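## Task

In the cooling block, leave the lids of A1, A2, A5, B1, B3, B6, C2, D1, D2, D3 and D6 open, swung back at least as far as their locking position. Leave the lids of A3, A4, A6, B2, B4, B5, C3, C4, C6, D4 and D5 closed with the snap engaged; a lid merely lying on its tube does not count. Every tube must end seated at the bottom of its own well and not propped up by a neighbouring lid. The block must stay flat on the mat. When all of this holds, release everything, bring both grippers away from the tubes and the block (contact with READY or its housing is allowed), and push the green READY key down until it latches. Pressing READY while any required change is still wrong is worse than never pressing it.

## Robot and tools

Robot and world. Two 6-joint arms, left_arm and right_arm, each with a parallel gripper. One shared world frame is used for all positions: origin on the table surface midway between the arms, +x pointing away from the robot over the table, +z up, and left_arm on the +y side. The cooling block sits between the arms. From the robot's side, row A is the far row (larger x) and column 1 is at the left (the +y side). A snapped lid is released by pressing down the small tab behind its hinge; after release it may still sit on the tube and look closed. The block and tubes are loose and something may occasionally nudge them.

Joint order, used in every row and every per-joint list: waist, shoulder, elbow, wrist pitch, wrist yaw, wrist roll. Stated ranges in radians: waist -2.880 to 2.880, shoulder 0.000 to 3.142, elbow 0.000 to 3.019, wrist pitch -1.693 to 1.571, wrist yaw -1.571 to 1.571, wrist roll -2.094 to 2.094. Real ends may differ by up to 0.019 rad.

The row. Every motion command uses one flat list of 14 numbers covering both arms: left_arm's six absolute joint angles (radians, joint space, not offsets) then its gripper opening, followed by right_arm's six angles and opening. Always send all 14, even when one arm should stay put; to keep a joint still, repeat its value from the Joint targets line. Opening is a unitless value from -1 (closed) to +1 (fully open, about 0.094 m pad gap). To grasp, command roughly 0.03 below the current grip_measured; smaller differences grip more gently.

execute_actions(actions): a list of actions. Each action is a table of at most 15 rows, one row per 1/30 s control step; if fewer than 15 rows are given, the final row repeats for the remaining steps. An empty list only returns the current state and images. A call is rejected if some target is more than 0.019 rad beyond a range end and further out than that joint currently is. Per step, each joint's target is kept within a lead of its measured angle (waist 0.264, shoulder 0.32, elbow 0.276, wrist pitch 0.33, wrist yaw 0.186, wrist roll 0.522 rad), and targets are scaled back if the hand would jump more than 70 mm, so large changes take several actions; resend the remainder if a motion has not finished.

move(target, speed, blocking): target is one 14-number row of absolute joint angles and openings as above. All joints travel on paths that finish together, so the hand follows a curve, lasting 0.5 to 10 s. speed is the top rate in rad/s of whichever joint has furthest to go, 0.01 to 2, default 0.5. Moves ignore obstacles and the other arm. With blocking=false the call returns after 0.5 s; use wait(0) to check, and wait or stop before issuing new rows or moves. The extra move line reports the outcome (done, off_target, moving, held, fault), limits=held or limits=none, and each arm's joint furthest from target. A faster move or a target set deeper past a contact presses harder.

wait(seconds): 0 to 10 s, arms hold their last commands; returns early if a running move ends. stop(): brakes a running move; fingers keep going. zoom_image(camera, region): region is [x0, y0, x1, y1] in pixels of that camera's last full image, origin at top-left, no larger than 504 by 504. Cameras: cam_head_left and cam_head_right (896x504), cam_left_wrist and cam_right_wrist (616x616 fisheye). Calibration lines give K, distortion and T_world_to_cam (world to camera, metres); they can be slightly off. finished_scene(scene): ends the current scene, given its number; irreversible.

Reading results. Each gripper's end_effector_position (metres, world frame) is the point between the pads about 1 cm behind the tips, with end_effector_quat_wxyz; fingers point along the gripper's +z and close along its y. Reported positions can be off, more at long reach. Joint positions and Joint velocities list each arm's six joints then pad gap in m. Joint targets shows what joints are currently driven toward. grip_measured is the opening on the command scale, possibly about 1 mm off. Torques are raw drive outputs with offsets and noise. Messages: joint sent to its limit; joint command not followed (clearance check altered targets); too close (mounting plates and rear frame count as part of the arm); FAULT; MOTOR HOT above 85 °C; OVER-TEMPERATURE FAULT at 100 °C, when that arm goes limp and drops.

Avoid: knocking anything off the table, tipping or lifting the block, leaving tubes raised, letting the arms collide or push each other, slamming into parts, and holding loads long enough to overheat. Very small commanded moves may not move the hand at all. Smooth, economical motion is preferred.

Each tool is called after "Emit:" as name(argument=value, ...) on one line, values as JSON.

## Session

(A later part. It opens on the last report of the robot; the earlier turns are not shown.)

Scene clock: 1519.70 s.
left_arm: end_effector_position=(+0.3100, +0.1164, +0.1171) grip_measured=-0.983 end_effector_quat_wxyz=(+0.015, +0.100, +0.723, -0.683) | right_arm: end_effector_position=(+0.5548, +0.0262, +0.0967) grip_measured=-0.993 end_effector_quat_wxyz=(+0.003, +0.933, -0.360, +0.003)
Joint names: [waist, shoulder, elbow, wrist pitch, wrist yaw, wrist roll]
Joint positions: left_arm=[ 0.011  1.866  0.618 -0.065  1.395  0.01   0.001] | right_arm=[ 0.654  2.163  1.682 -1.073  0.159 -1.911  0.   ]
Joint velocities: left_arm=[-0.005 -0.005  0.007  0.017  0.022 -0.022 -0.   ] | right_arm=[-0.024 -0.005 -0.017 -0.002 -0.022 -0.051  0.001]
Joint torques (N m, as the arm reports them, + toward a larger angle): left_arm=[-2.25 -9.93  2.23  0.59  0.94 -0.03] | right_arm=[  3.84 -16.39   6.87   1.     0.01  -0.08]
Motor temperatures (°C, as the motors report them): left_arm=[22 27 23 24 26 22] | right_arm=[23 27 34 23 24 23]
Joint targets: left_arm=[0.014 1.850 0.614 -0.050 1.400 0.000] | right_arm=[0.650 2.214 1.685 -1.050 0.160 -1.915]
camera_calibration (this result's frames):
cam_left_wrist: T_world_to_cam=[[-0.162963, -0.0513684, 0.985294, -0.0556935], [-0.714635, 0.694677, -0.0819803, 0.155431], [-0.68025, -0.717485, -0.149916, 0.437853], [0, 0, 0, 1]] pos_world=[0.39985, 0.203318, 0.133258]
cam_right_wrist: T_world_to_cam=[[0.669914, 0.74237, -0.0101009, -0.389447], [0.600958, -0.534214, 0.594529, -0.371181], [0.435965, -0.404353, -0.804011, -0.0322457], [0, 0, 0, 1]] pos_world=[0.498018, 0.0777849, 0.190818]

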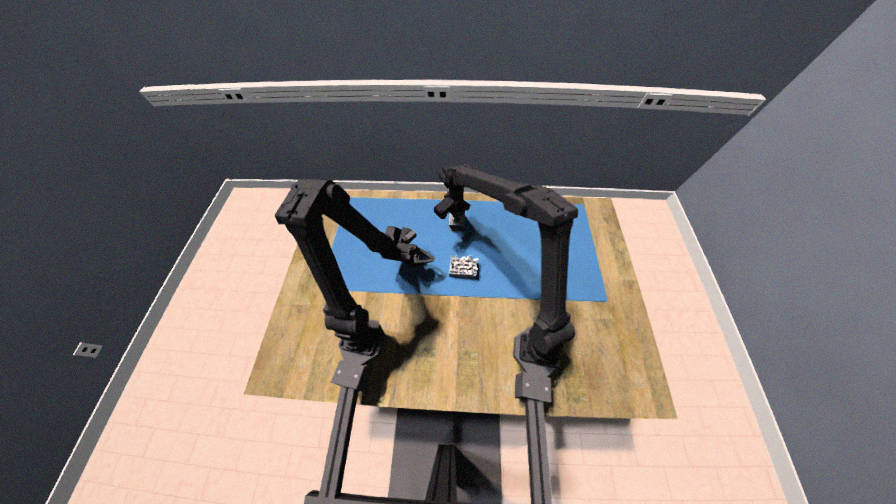

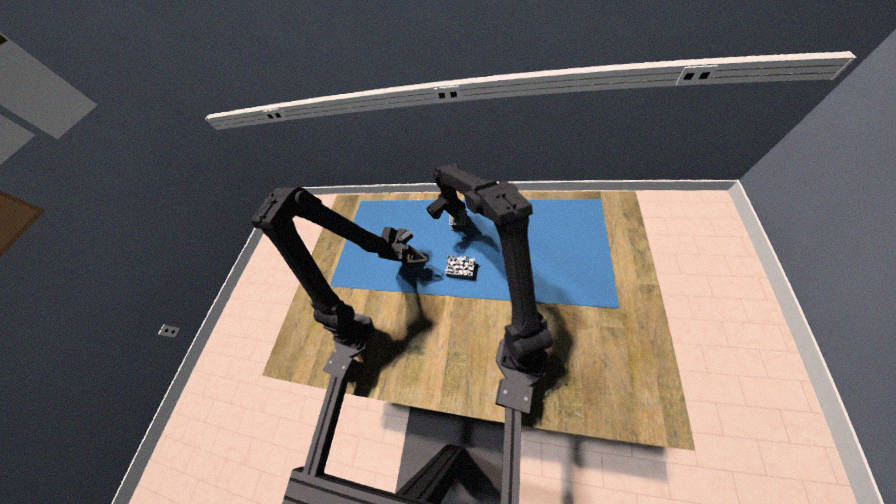

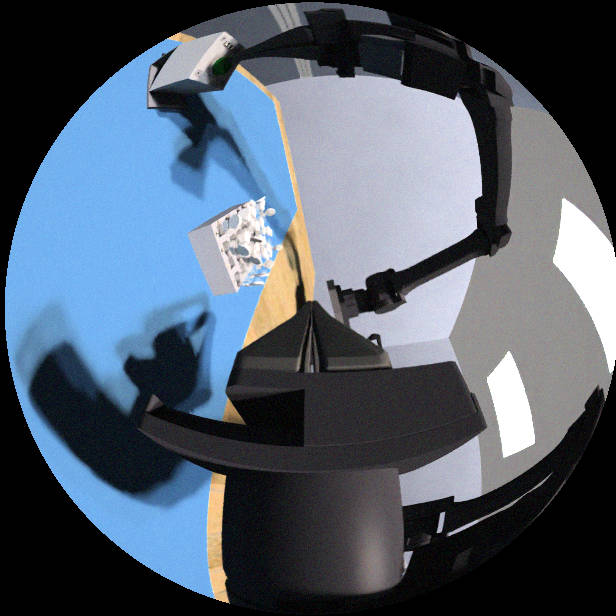

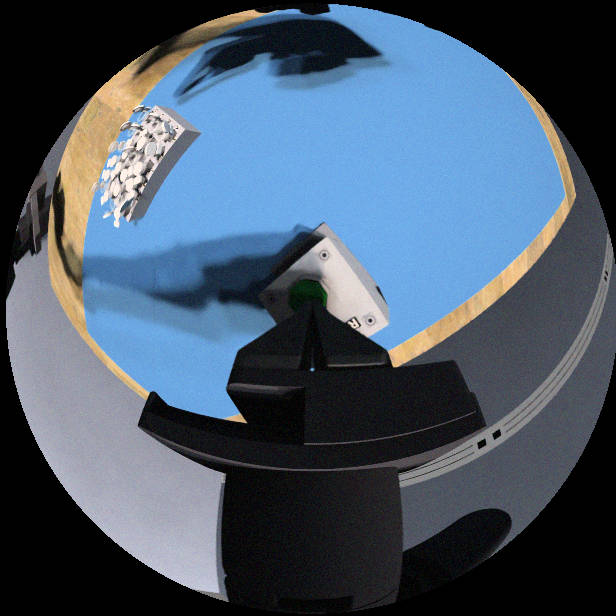

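Emit:
execute_actions(actions=[[[0.014,1.85,0.614,-0.05,1.4,0,-1,0.65,2.19,1.685,-1.06,0.16,-1.915,-1],[0.014,1.85,0.614,-0.05,1.4,0,-1,0.65,2.17,1.685,-1.07,0.16,-1.915,-1],[0.014,1.85,0.614,-0.05,1.4,0,-1,0.65,2.16,1.685,-1.08,0.16,-1.9,-1],[0.014,1.85,0.614,-0.05,1.4,0,-1,0.65,2.155,1.685,-1.085,0.158,-1.86,-1],[0.014,1.85,0.614,-0.05,1.4,0,-1,0.65,2.152,1.685,-1.09,0.155,-1.82,-1],[0.014,1.85,0.614,-0.05,1.4,0,-1,0.65,2.152,1.685,-1.093,0.152,-1.78,-1],[0.014,1.85,0.614,-0.05,1.4,0,-1,0.65,2.152,1.685,-1.096,0.149,-1.74,-1],[0.014,1.85,0.614,-0.05,1.4,0,-1,0.65,2.152,1.685,-1.099,0.146,-1.70,-1],[0.014,1.85,0.614,-0.05,1.4,0,-1,0.65,2.152,1.685,-1.102,0.143,-1.66,-1],[0.014,1.85,0.614,-0.05,1.4,0,-1,0.65,2.152,1.685,-1.104,0.14,-1.62,-1],[0.014,1.85,0.614,-0.05,1.4,0,-1,0.65,2.152,1.685,-1.106,0.137,-1.58,-1],[0.014,1.85,0.614,-0.05,1.4,0,-1,0.65,2.152,1.685,-1.106,0.134,-1.54,-1],[0.014,1.85,0.614,-0.05,1.4,0,-1,0.65,2.152,1.685,-1.106,0.132,-1.50,-1],[0.014,1.85,0.614,-0.05,1.4,0,-1,0.65,2.152,1.685,-1.106,0.132,-1.46,-1],[0.014,1.85,0.614,-0.05,1.4,0,-1,0.65,2.152,1.685,-1.106,0.132,-1.42,-1]],[[0.014,1.85,0.614,-0.05,1.4,0,-1,0.65,2.152,1.685,-1.106,0.132,-1.38,-1],[0.014,1.85,0.614,-0.05,1.4,0,-1,0.65,2.152,1.685,-1.106,0.132,-1.34,-1],[0.014,1.85,0.614,-0.05,1.4,0,-1,0.65,2.152,1.685,-1.106,0.132,-1.30,-1],[0.014,1.85,0.614,-0.05,1.4,0,-1,0.65,2.152,1.685,-1.106,0.132,-1.26,-1],[0.014,1.85,0.614,-0.05,1.4,0,-1,0.65,2.152,1.685,-1.106,0.132,-1.22,-1],[0.014,1.85,0.614,-0.05,1.4,0,-1,0.65,2.152,1.685,-1.106,0.132,-1.18,-1],[0.014,1.85,0.614,-0.05,1.4,0,-1,0.65,2.152,1.685,-1.106,0.132,-1.14,-1],[0.014,1.85,0.614,-0.05,1.4,0,-1,0.65,2.152,1.685,-1.106,0.132,-1.10,-1],[0.014,1.85,0.614,-0.05,1.4,0,-1,0.65,2.152,1.685,-1.106,0.132,-1.07,-1]]])

Emit:
zoom_image(camera="cam_right_wrist", region=[240, 210, 400, 350])

Scene clock: 1544.73 s.
left_arm: end_effector_position=(+0.3100, +0.1164, +0.1171) grip_measured=-0.983 end_effector_quat_wxyz=(+0.015, +0.100, +0.723, -0.683) | right_arm: end_effector_position=(+0.5496, +0.0279, +0.0979) grip_measured=-0.993 end_effector_quat_wxyz=(+0.005, +0.723, -0.690, -0.010)
Joint names: [waist, shoulder, elbow, wrist pitch, wrist yaw, wrist roll]
Joint positions: left_arm=[ 0.011  1.866  0.618 -0.065  1.395  0.01   0.001] | right_arm=[ 0.654  2.161  1.682 -1.09   0.135 -1.12   0.   ]
Joint velocities: left_arm=[-0.015  0.015  0.012  0.007  0.007  0.022 -0.001] | right_arm=[ 0.005 -0.005  0.007  0.017  0.007  0.3    0.001]
Joint torques (N m, as the arm reports them, + toward a larger angle): left_arm=[ -2.44 -10.4    2.26   0.57   0.92  -0.03] | right_arm=[  3.81 -21.31   6.83  -0.5   -0.22   0.01]
Motor temperatures (°C, as the motors report them): left_arm=[22 28 23 24 26 22] | right_arm=[23 27 33 23 24 23]
Joint targets: left_arm=[0.014 1.850 0.614 -0.050 1.400 0.000] | right_arm=[0.650 2.152 1.685 -1.106 0.132 -1.070]
camera_calibration (this result's frames):
cam_left_wrist: T_world_to_cam=[[-0.162963, -0.0513684, 0.985294, -0.0556935], [-0.714635, 0.694677, -0.0819803, 0.155431], [-0.68025, -0.717485, -0.149916, 0.437853], [0, 0, 0, 1]] pos_world=[0.39985, 0.203318, 0.133258]
cam_right_wrist: T_world_to_cam=[[0.998474, 0.0480962, -0.0271528, -0.54669], [0.0549042, -0.810888, 0.582621, -0.0588734], [0.00600399, -0.583222, -0.812291, 0.213768], [0, 0, 0, 1]] pos_world=[0.547805, 0.103228, 0.193098]

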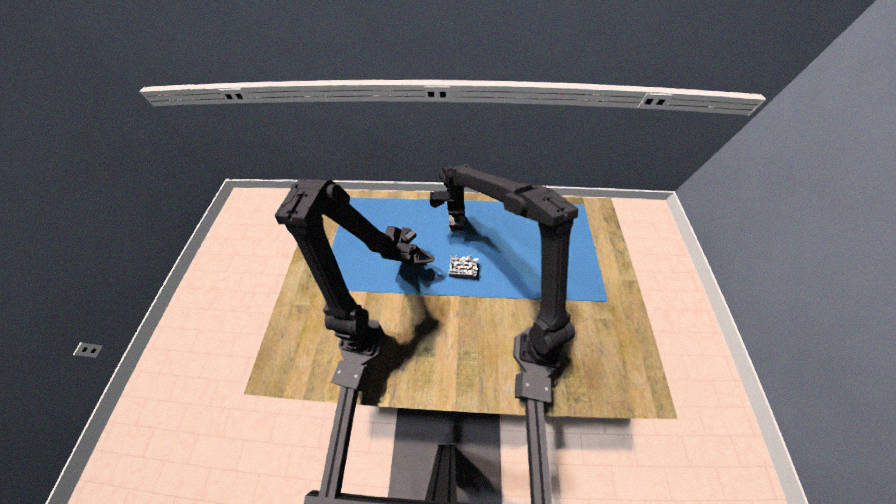

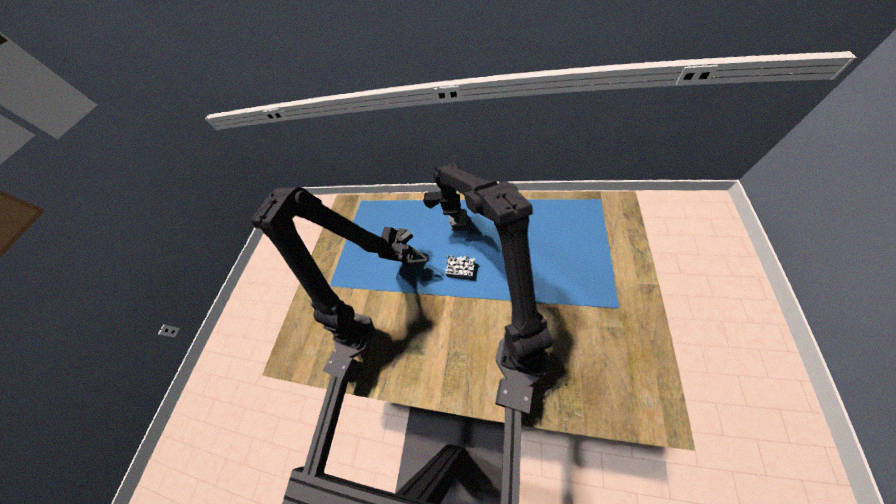

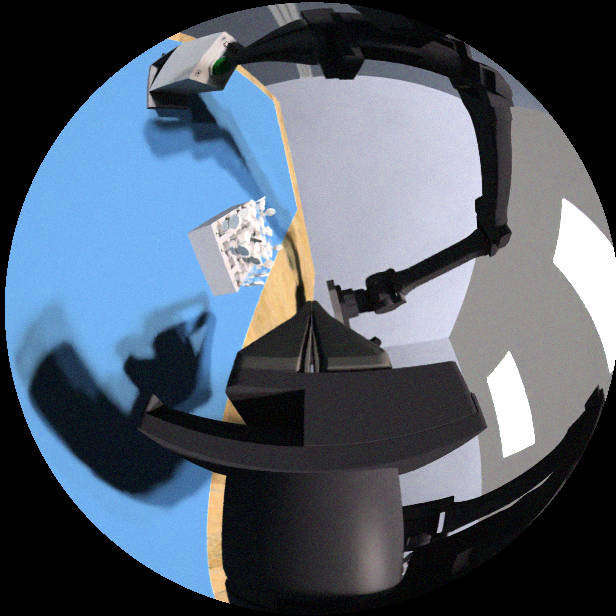

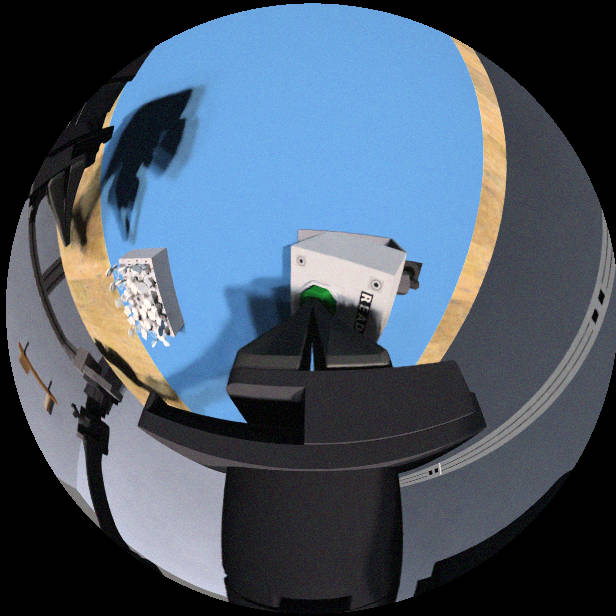

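Region (240, 210, 400, 350) of cam_right_wrist's 616x616 image, scaled by 3.150, with more detail than that image has; it fills the top 441 rows of this view, and the rest is white.

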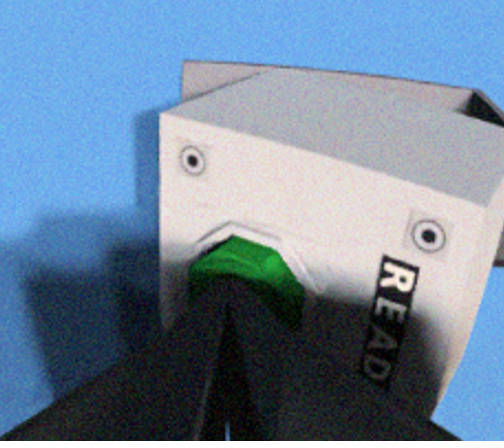

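Emit:
execute_actions(actions=[[[0.014,1.85,0.614,-0.05,1.4,0,-1,0.65,2.165,1.685,-1.09,0.14,-1.07,-1],[0.014,1.85,0.614,-0.05,1.4,0,-1,0.65,2.172,1.685,-1.08,0.145,-1.07,-1],[0.014,1.85,0.614,-0.05,1.4,0,-1,0.65,2.176,1.685,-1.075,0.15,-1.07,-1],[0.014,1.85,0.614,-0.05,1.4,0,-1,0.65,2.179,1.685,-1.073,0.154,-1.07,-1],[0.014,1.85,0.614,-0.05,1.4,0,-1,0.65,2.182,1.685,-1.072,0.157,-1.07,-1],[0.014,1.85,0.614,-0.05,1.4,0,-1,0.65,2.184,1.685,-1.071,0.16,-1.07,-1],[0.014,1.85,0.614,-0.05,1.4,0,-1,0.65,2.186,1.685,-1.07,0.162,-1.07,-1],[0.014,1.85,0.614,-0.05,1.4,0,-1,0.65,2.188,1.685,-1.069,0.163,-1.07,-1],[0.014,1.85,0.614,-0.05,1.4,0,-1,0.65,2.19,1.685,-1.068,0.163,-1.07,-1],[0.014,1.85,0.614,-0.05,1.4,0,-1,0.65,2.192,1.685,-1.067,0.163,-1.07,-1],[0.014,1.85,0.614,-0.05,1.4,0,-1,0.65,2.194,1.685,-1.066,0.163,-1.07,-1],[0.014,1.85,0.614,-0.05,1.4,0,-1,0.65,2.196,1.685,-1.065,0.163,-1.07,-1],[0.014,1.85,0.614,-0.05,1.4,0,-1,0.65,2.198,1.685,-1.065,0.163,-1.07,-1]]])

Emit:
zoom_image(camera="cam_right_wrist", region=[240, 210, 400, 350])

Scene clock: 1562.57 s.
left_arm: end_effector_position=(+0.3100, +0.1164, +0.1171) grip_measured=-0.983 end_effector_quat_wxyz=(+0.015, +0.100, +0.723, -0.683) | right_arm: end_effector_position=(+0.5519, +0.0251, +0.0937) grip_measured=-0.993 end_effector_quat_wxyz=(+0.009, +0.709, -0.705, +0.002)
Joint names: [waist, shoulder, elbow, wrist pitch, wrist yaw, wrist roll]
Joint positions: left_arm=[ 0.011  1.866  0.618 -0.065  1.395  0.01   0.001] | right_arm=[ 0.654  2.168  1.682 -1.083  0.16  -1.079  0.   ]
Joint velocities: left_arm=[-0.015 -0.005  0.007 -0.002 -0.007 -0.037  0.   ] | right_arm=[ 0.015 -0.015 -0.002 -0.007 -0.007 -0.051 -0.   ]
Joint torques (N m, as the arm reports them, + toward a larger angle): left_arm=[ -2.61 -10.36   2.28   0.59   0.95  -0.01] | right_arm=[  3.49 -18.13   7.04   0.71   0.08   0.04]
Motor temperatures (°C, as the motors report them): left_arm=[22 28 23 24 26 22] | right_arm=[23 27 33 23 24 23]
Joint targets: left_arm=[0.014 1.850 0.614 -0.050 1.400 -0.000] | right_arm=[0.650 2.198 1.685 -1.065 0.163 -1.070]
camera_calibration (this result's frames):
cam_left_wrist: T_world_to_cam=[[-0.162963, -0.0513684, 0.985294, -0.0556935], [-0.714635, 0.694677, -0.0819803, 0.155431], [-0.68025, -0.717485, -0.149916, 0.437853], [0, 0, 0, 1]] pos_world=[0.39985, 0.203318, 0.133258]
cam_right_wrist: T_world_to_cam=[[0.999861, 0.00641173, -0.0154117, -0.54983], [0.0143878, -0.799143, 0.600969, -0.0385637], [-0.00846287, -0.601107, -0.799123, 0.215916], [0, 0, 0, 1]] pos_world=[0.552135, 0.102496, 0.187245]

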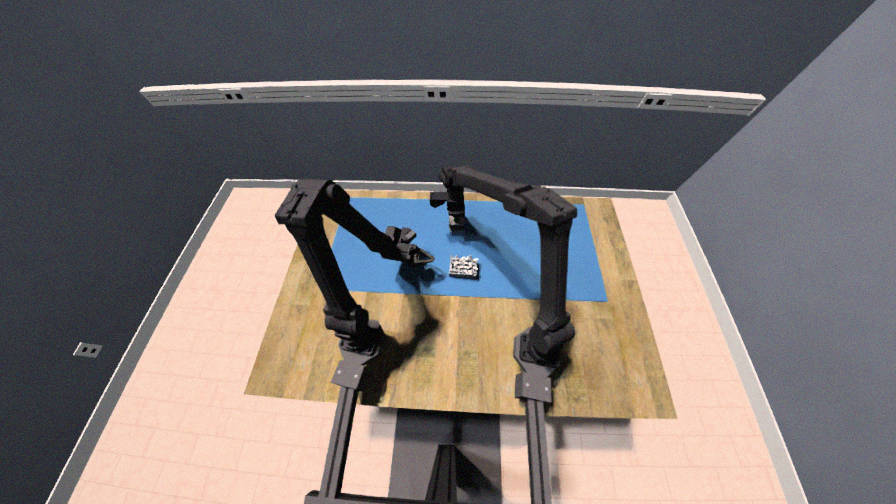

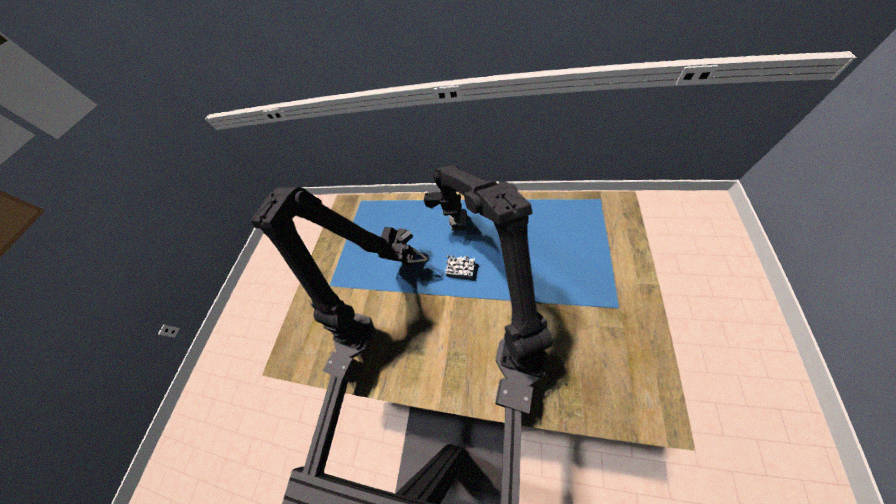

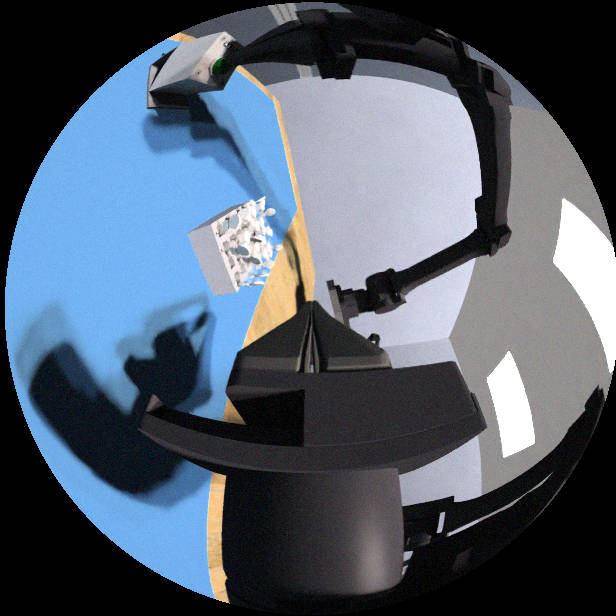

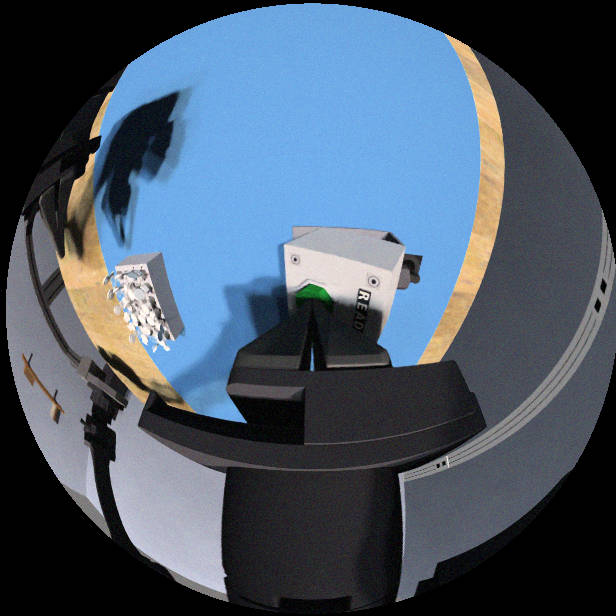

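Region (240, 210, 400, 350) of cam_right_wrist's 616x616 image, scaled by 3.150, with more detail than that image has; it fills the top 441 rows of this view, and the rest is white.

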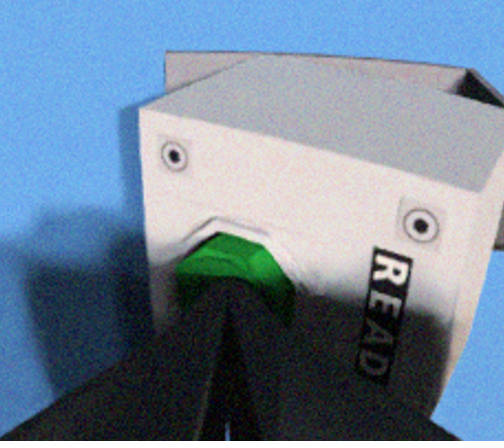

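Emit:
execute_actions(actions=[[[0.014,1.85,0.614,-0.05,1.4,0,-1,0.65,2.202,1.68,-1.063,0.163,-1.07,-1],[0.014,1.85,0.614,-0.05,1.4,0,-1,0.65,2.206,1.68,-1.061,0.163,-1.07,-1],[0.014,1.85,0.614,-0.05,1.4,0,-1,0.65,2.21,1.68,-1.059,0.163,-1.07,-1],[0.014,1.85,0.614,-0.05,1.4,0,-1,0.65,2.214,1.68,-1.057,0.163,-1.07,-1],[0.014,1.85,0.614,-0.05,1.4,0,-1,0.65,2.218,1.68,-1.055,0.163,-1.07,-1],[0.014,1.85,0.614,-0.05,1.4,0,-1,0.65,2.222,1.68,-1.053,0.163,-1.07,-1],[0.014,1.85,0.614,-0.05,1.4,0,-1,0.65,2.226,1.68,-1.051,0.163,-1.07,-1],[0.014,1.85,0.614,-0.05,1.4,0,-1,0.65,2.23,1.68,-1.05,0.163,-1.07,-1],[0.014,1.85,0.614,-0.05,1.4,0,-1,0.65,2.234,1.68,-1.05,0.163,-1.07,-1],[0.014,1.85,0.614,-0.05,1.4,0,-1,0.65,2.238,1.68,-1.05,0.163,-1.07,-1],[0.014,1.85,0.614,-0.05,1.4,0,-1,0.65,2.242,1.68,-1.05,0.163,-1.07,-1],[0.014,1.85,0.614,-0.05,1.4,0,-1,0.65,2.246,1.68,-1.05,0.163,-1.07,-1],[0.014,1.85,0.614,-0.05,1.4,0,-1,0.65,2.25,1.68,-1.05,0.163,-1.07,-1]]])

Emit:
zoom_image(camera="cam_right_wrist", region=[240, 210, 400, 350])

Scene clock: 1572.87 s.
left_arm: end_effector_position=(+0.3100, +0.1164, +0.1171) grip_measured=-0.983 end_effector_quat_wxyz=(+0.015, +0.100, +0.723, -0.683) | right_arm: end_effector_position=(+0.5504, +0.0266, +0.0879) grip_measured=-0.994 end_effector_quat_wxyz=(+0.012, +0.710, -0.704, +0.001)
Joint names: [waist, shoulder, elbow, wrist pitch, wrist yaw, wrist roll]
Joint positions: left_arm=[ 0.011  1.866  0.618 -0.065  1.395  0.01   0.001] | right_arm=[ 0.655  2.178  1.682 -1.079  0.159 -1.079  0.   ]
Joint velocities: left_arm=[-0.024 -0.005 -0.002  0.002  0.081 -0.022 -0.   ] | right_arm=[-0.005 -0.005  0.002  0.017  0.051  0.051  0.   ]
Joint torques (N m, as the arm reports them, + toward a larger angle): left_arm=[ -2.23 -10.42   2.24   0.63   0.94  -0.02] | right_arm=[  3.18 -15.16   6.5    1.17   0.19   0.  ]
Motor temperatures (°C, as the motors report them): left_arm=[22 28 23 24 26 22] | right_arm=[23 27 33 23 24 23]
camera_calibration (this result's frames):
cam_left_wrist: T_world_to_cam=[[-0.162963, -0.0513684, 0.985294, -0.0556935], [-0.714635, 0.694677, -0.0819803, 0.155431], [-0.68025, -0.717485, -0.149916, 0.437853], [0, 0, 0, 1]] pos_world=[0.39985, 0.203318, 0.133258]
cam_right_wrist: T_world_to_cam=[[0.999739, 0.0087817, -0.0210913, -0.547902], [0.0197158, -0.79806, 0.602255, -0.0369293], [-0.0115433, -0.602514, -0.798025, 0.213807], [0, 0, 0, 1]] pos_world=[0.550956, 0.104161, 0.181308]
The task's run has ended: the event that ends the task has happened. This ends this scene only. If you have not yet called finished_scene for this scene, call it to go on to the next scene.

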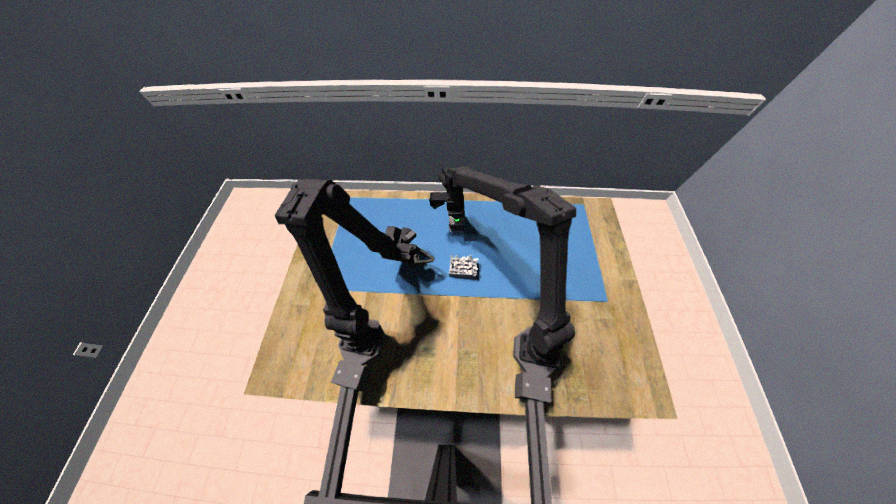

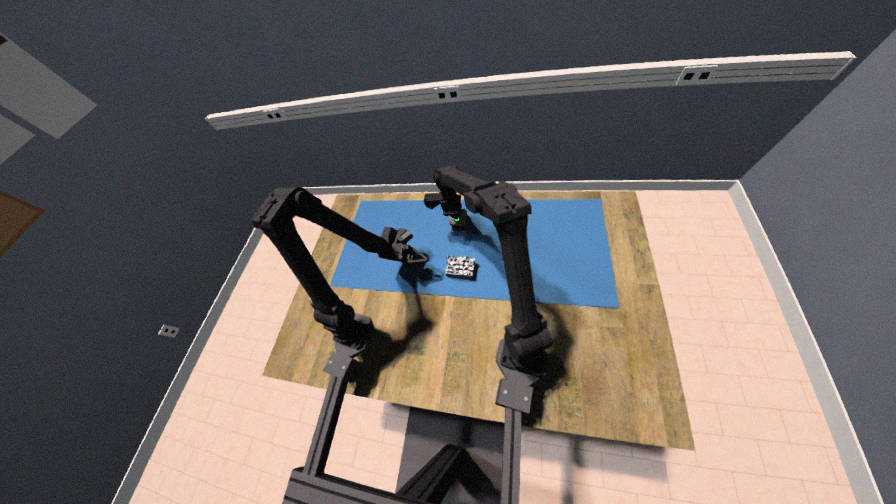

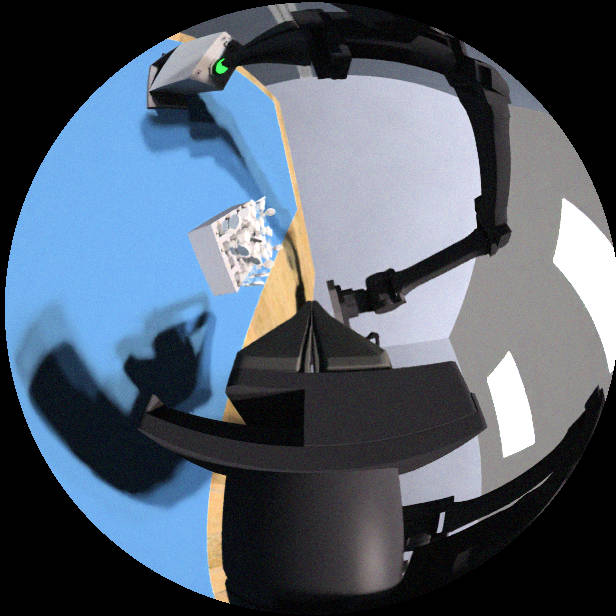

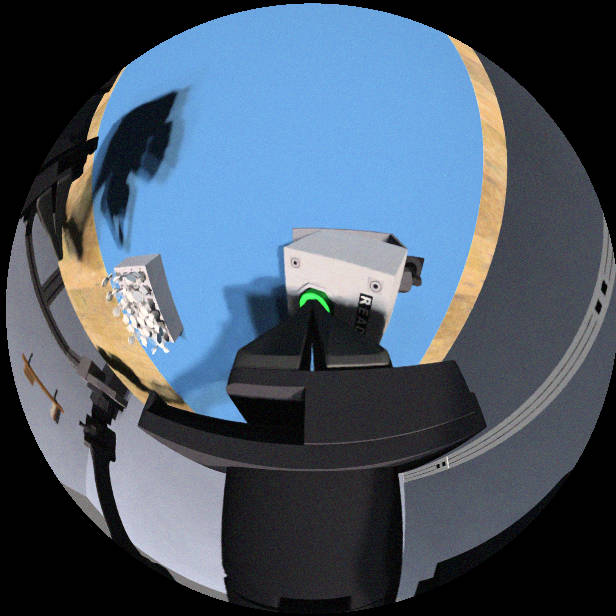

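This scene is finished. If you have not yet called finished_scene for this scene, call it to go on to the next scene.

Emit:
finished_scene(scene=1)

The scene is finished: the task was done.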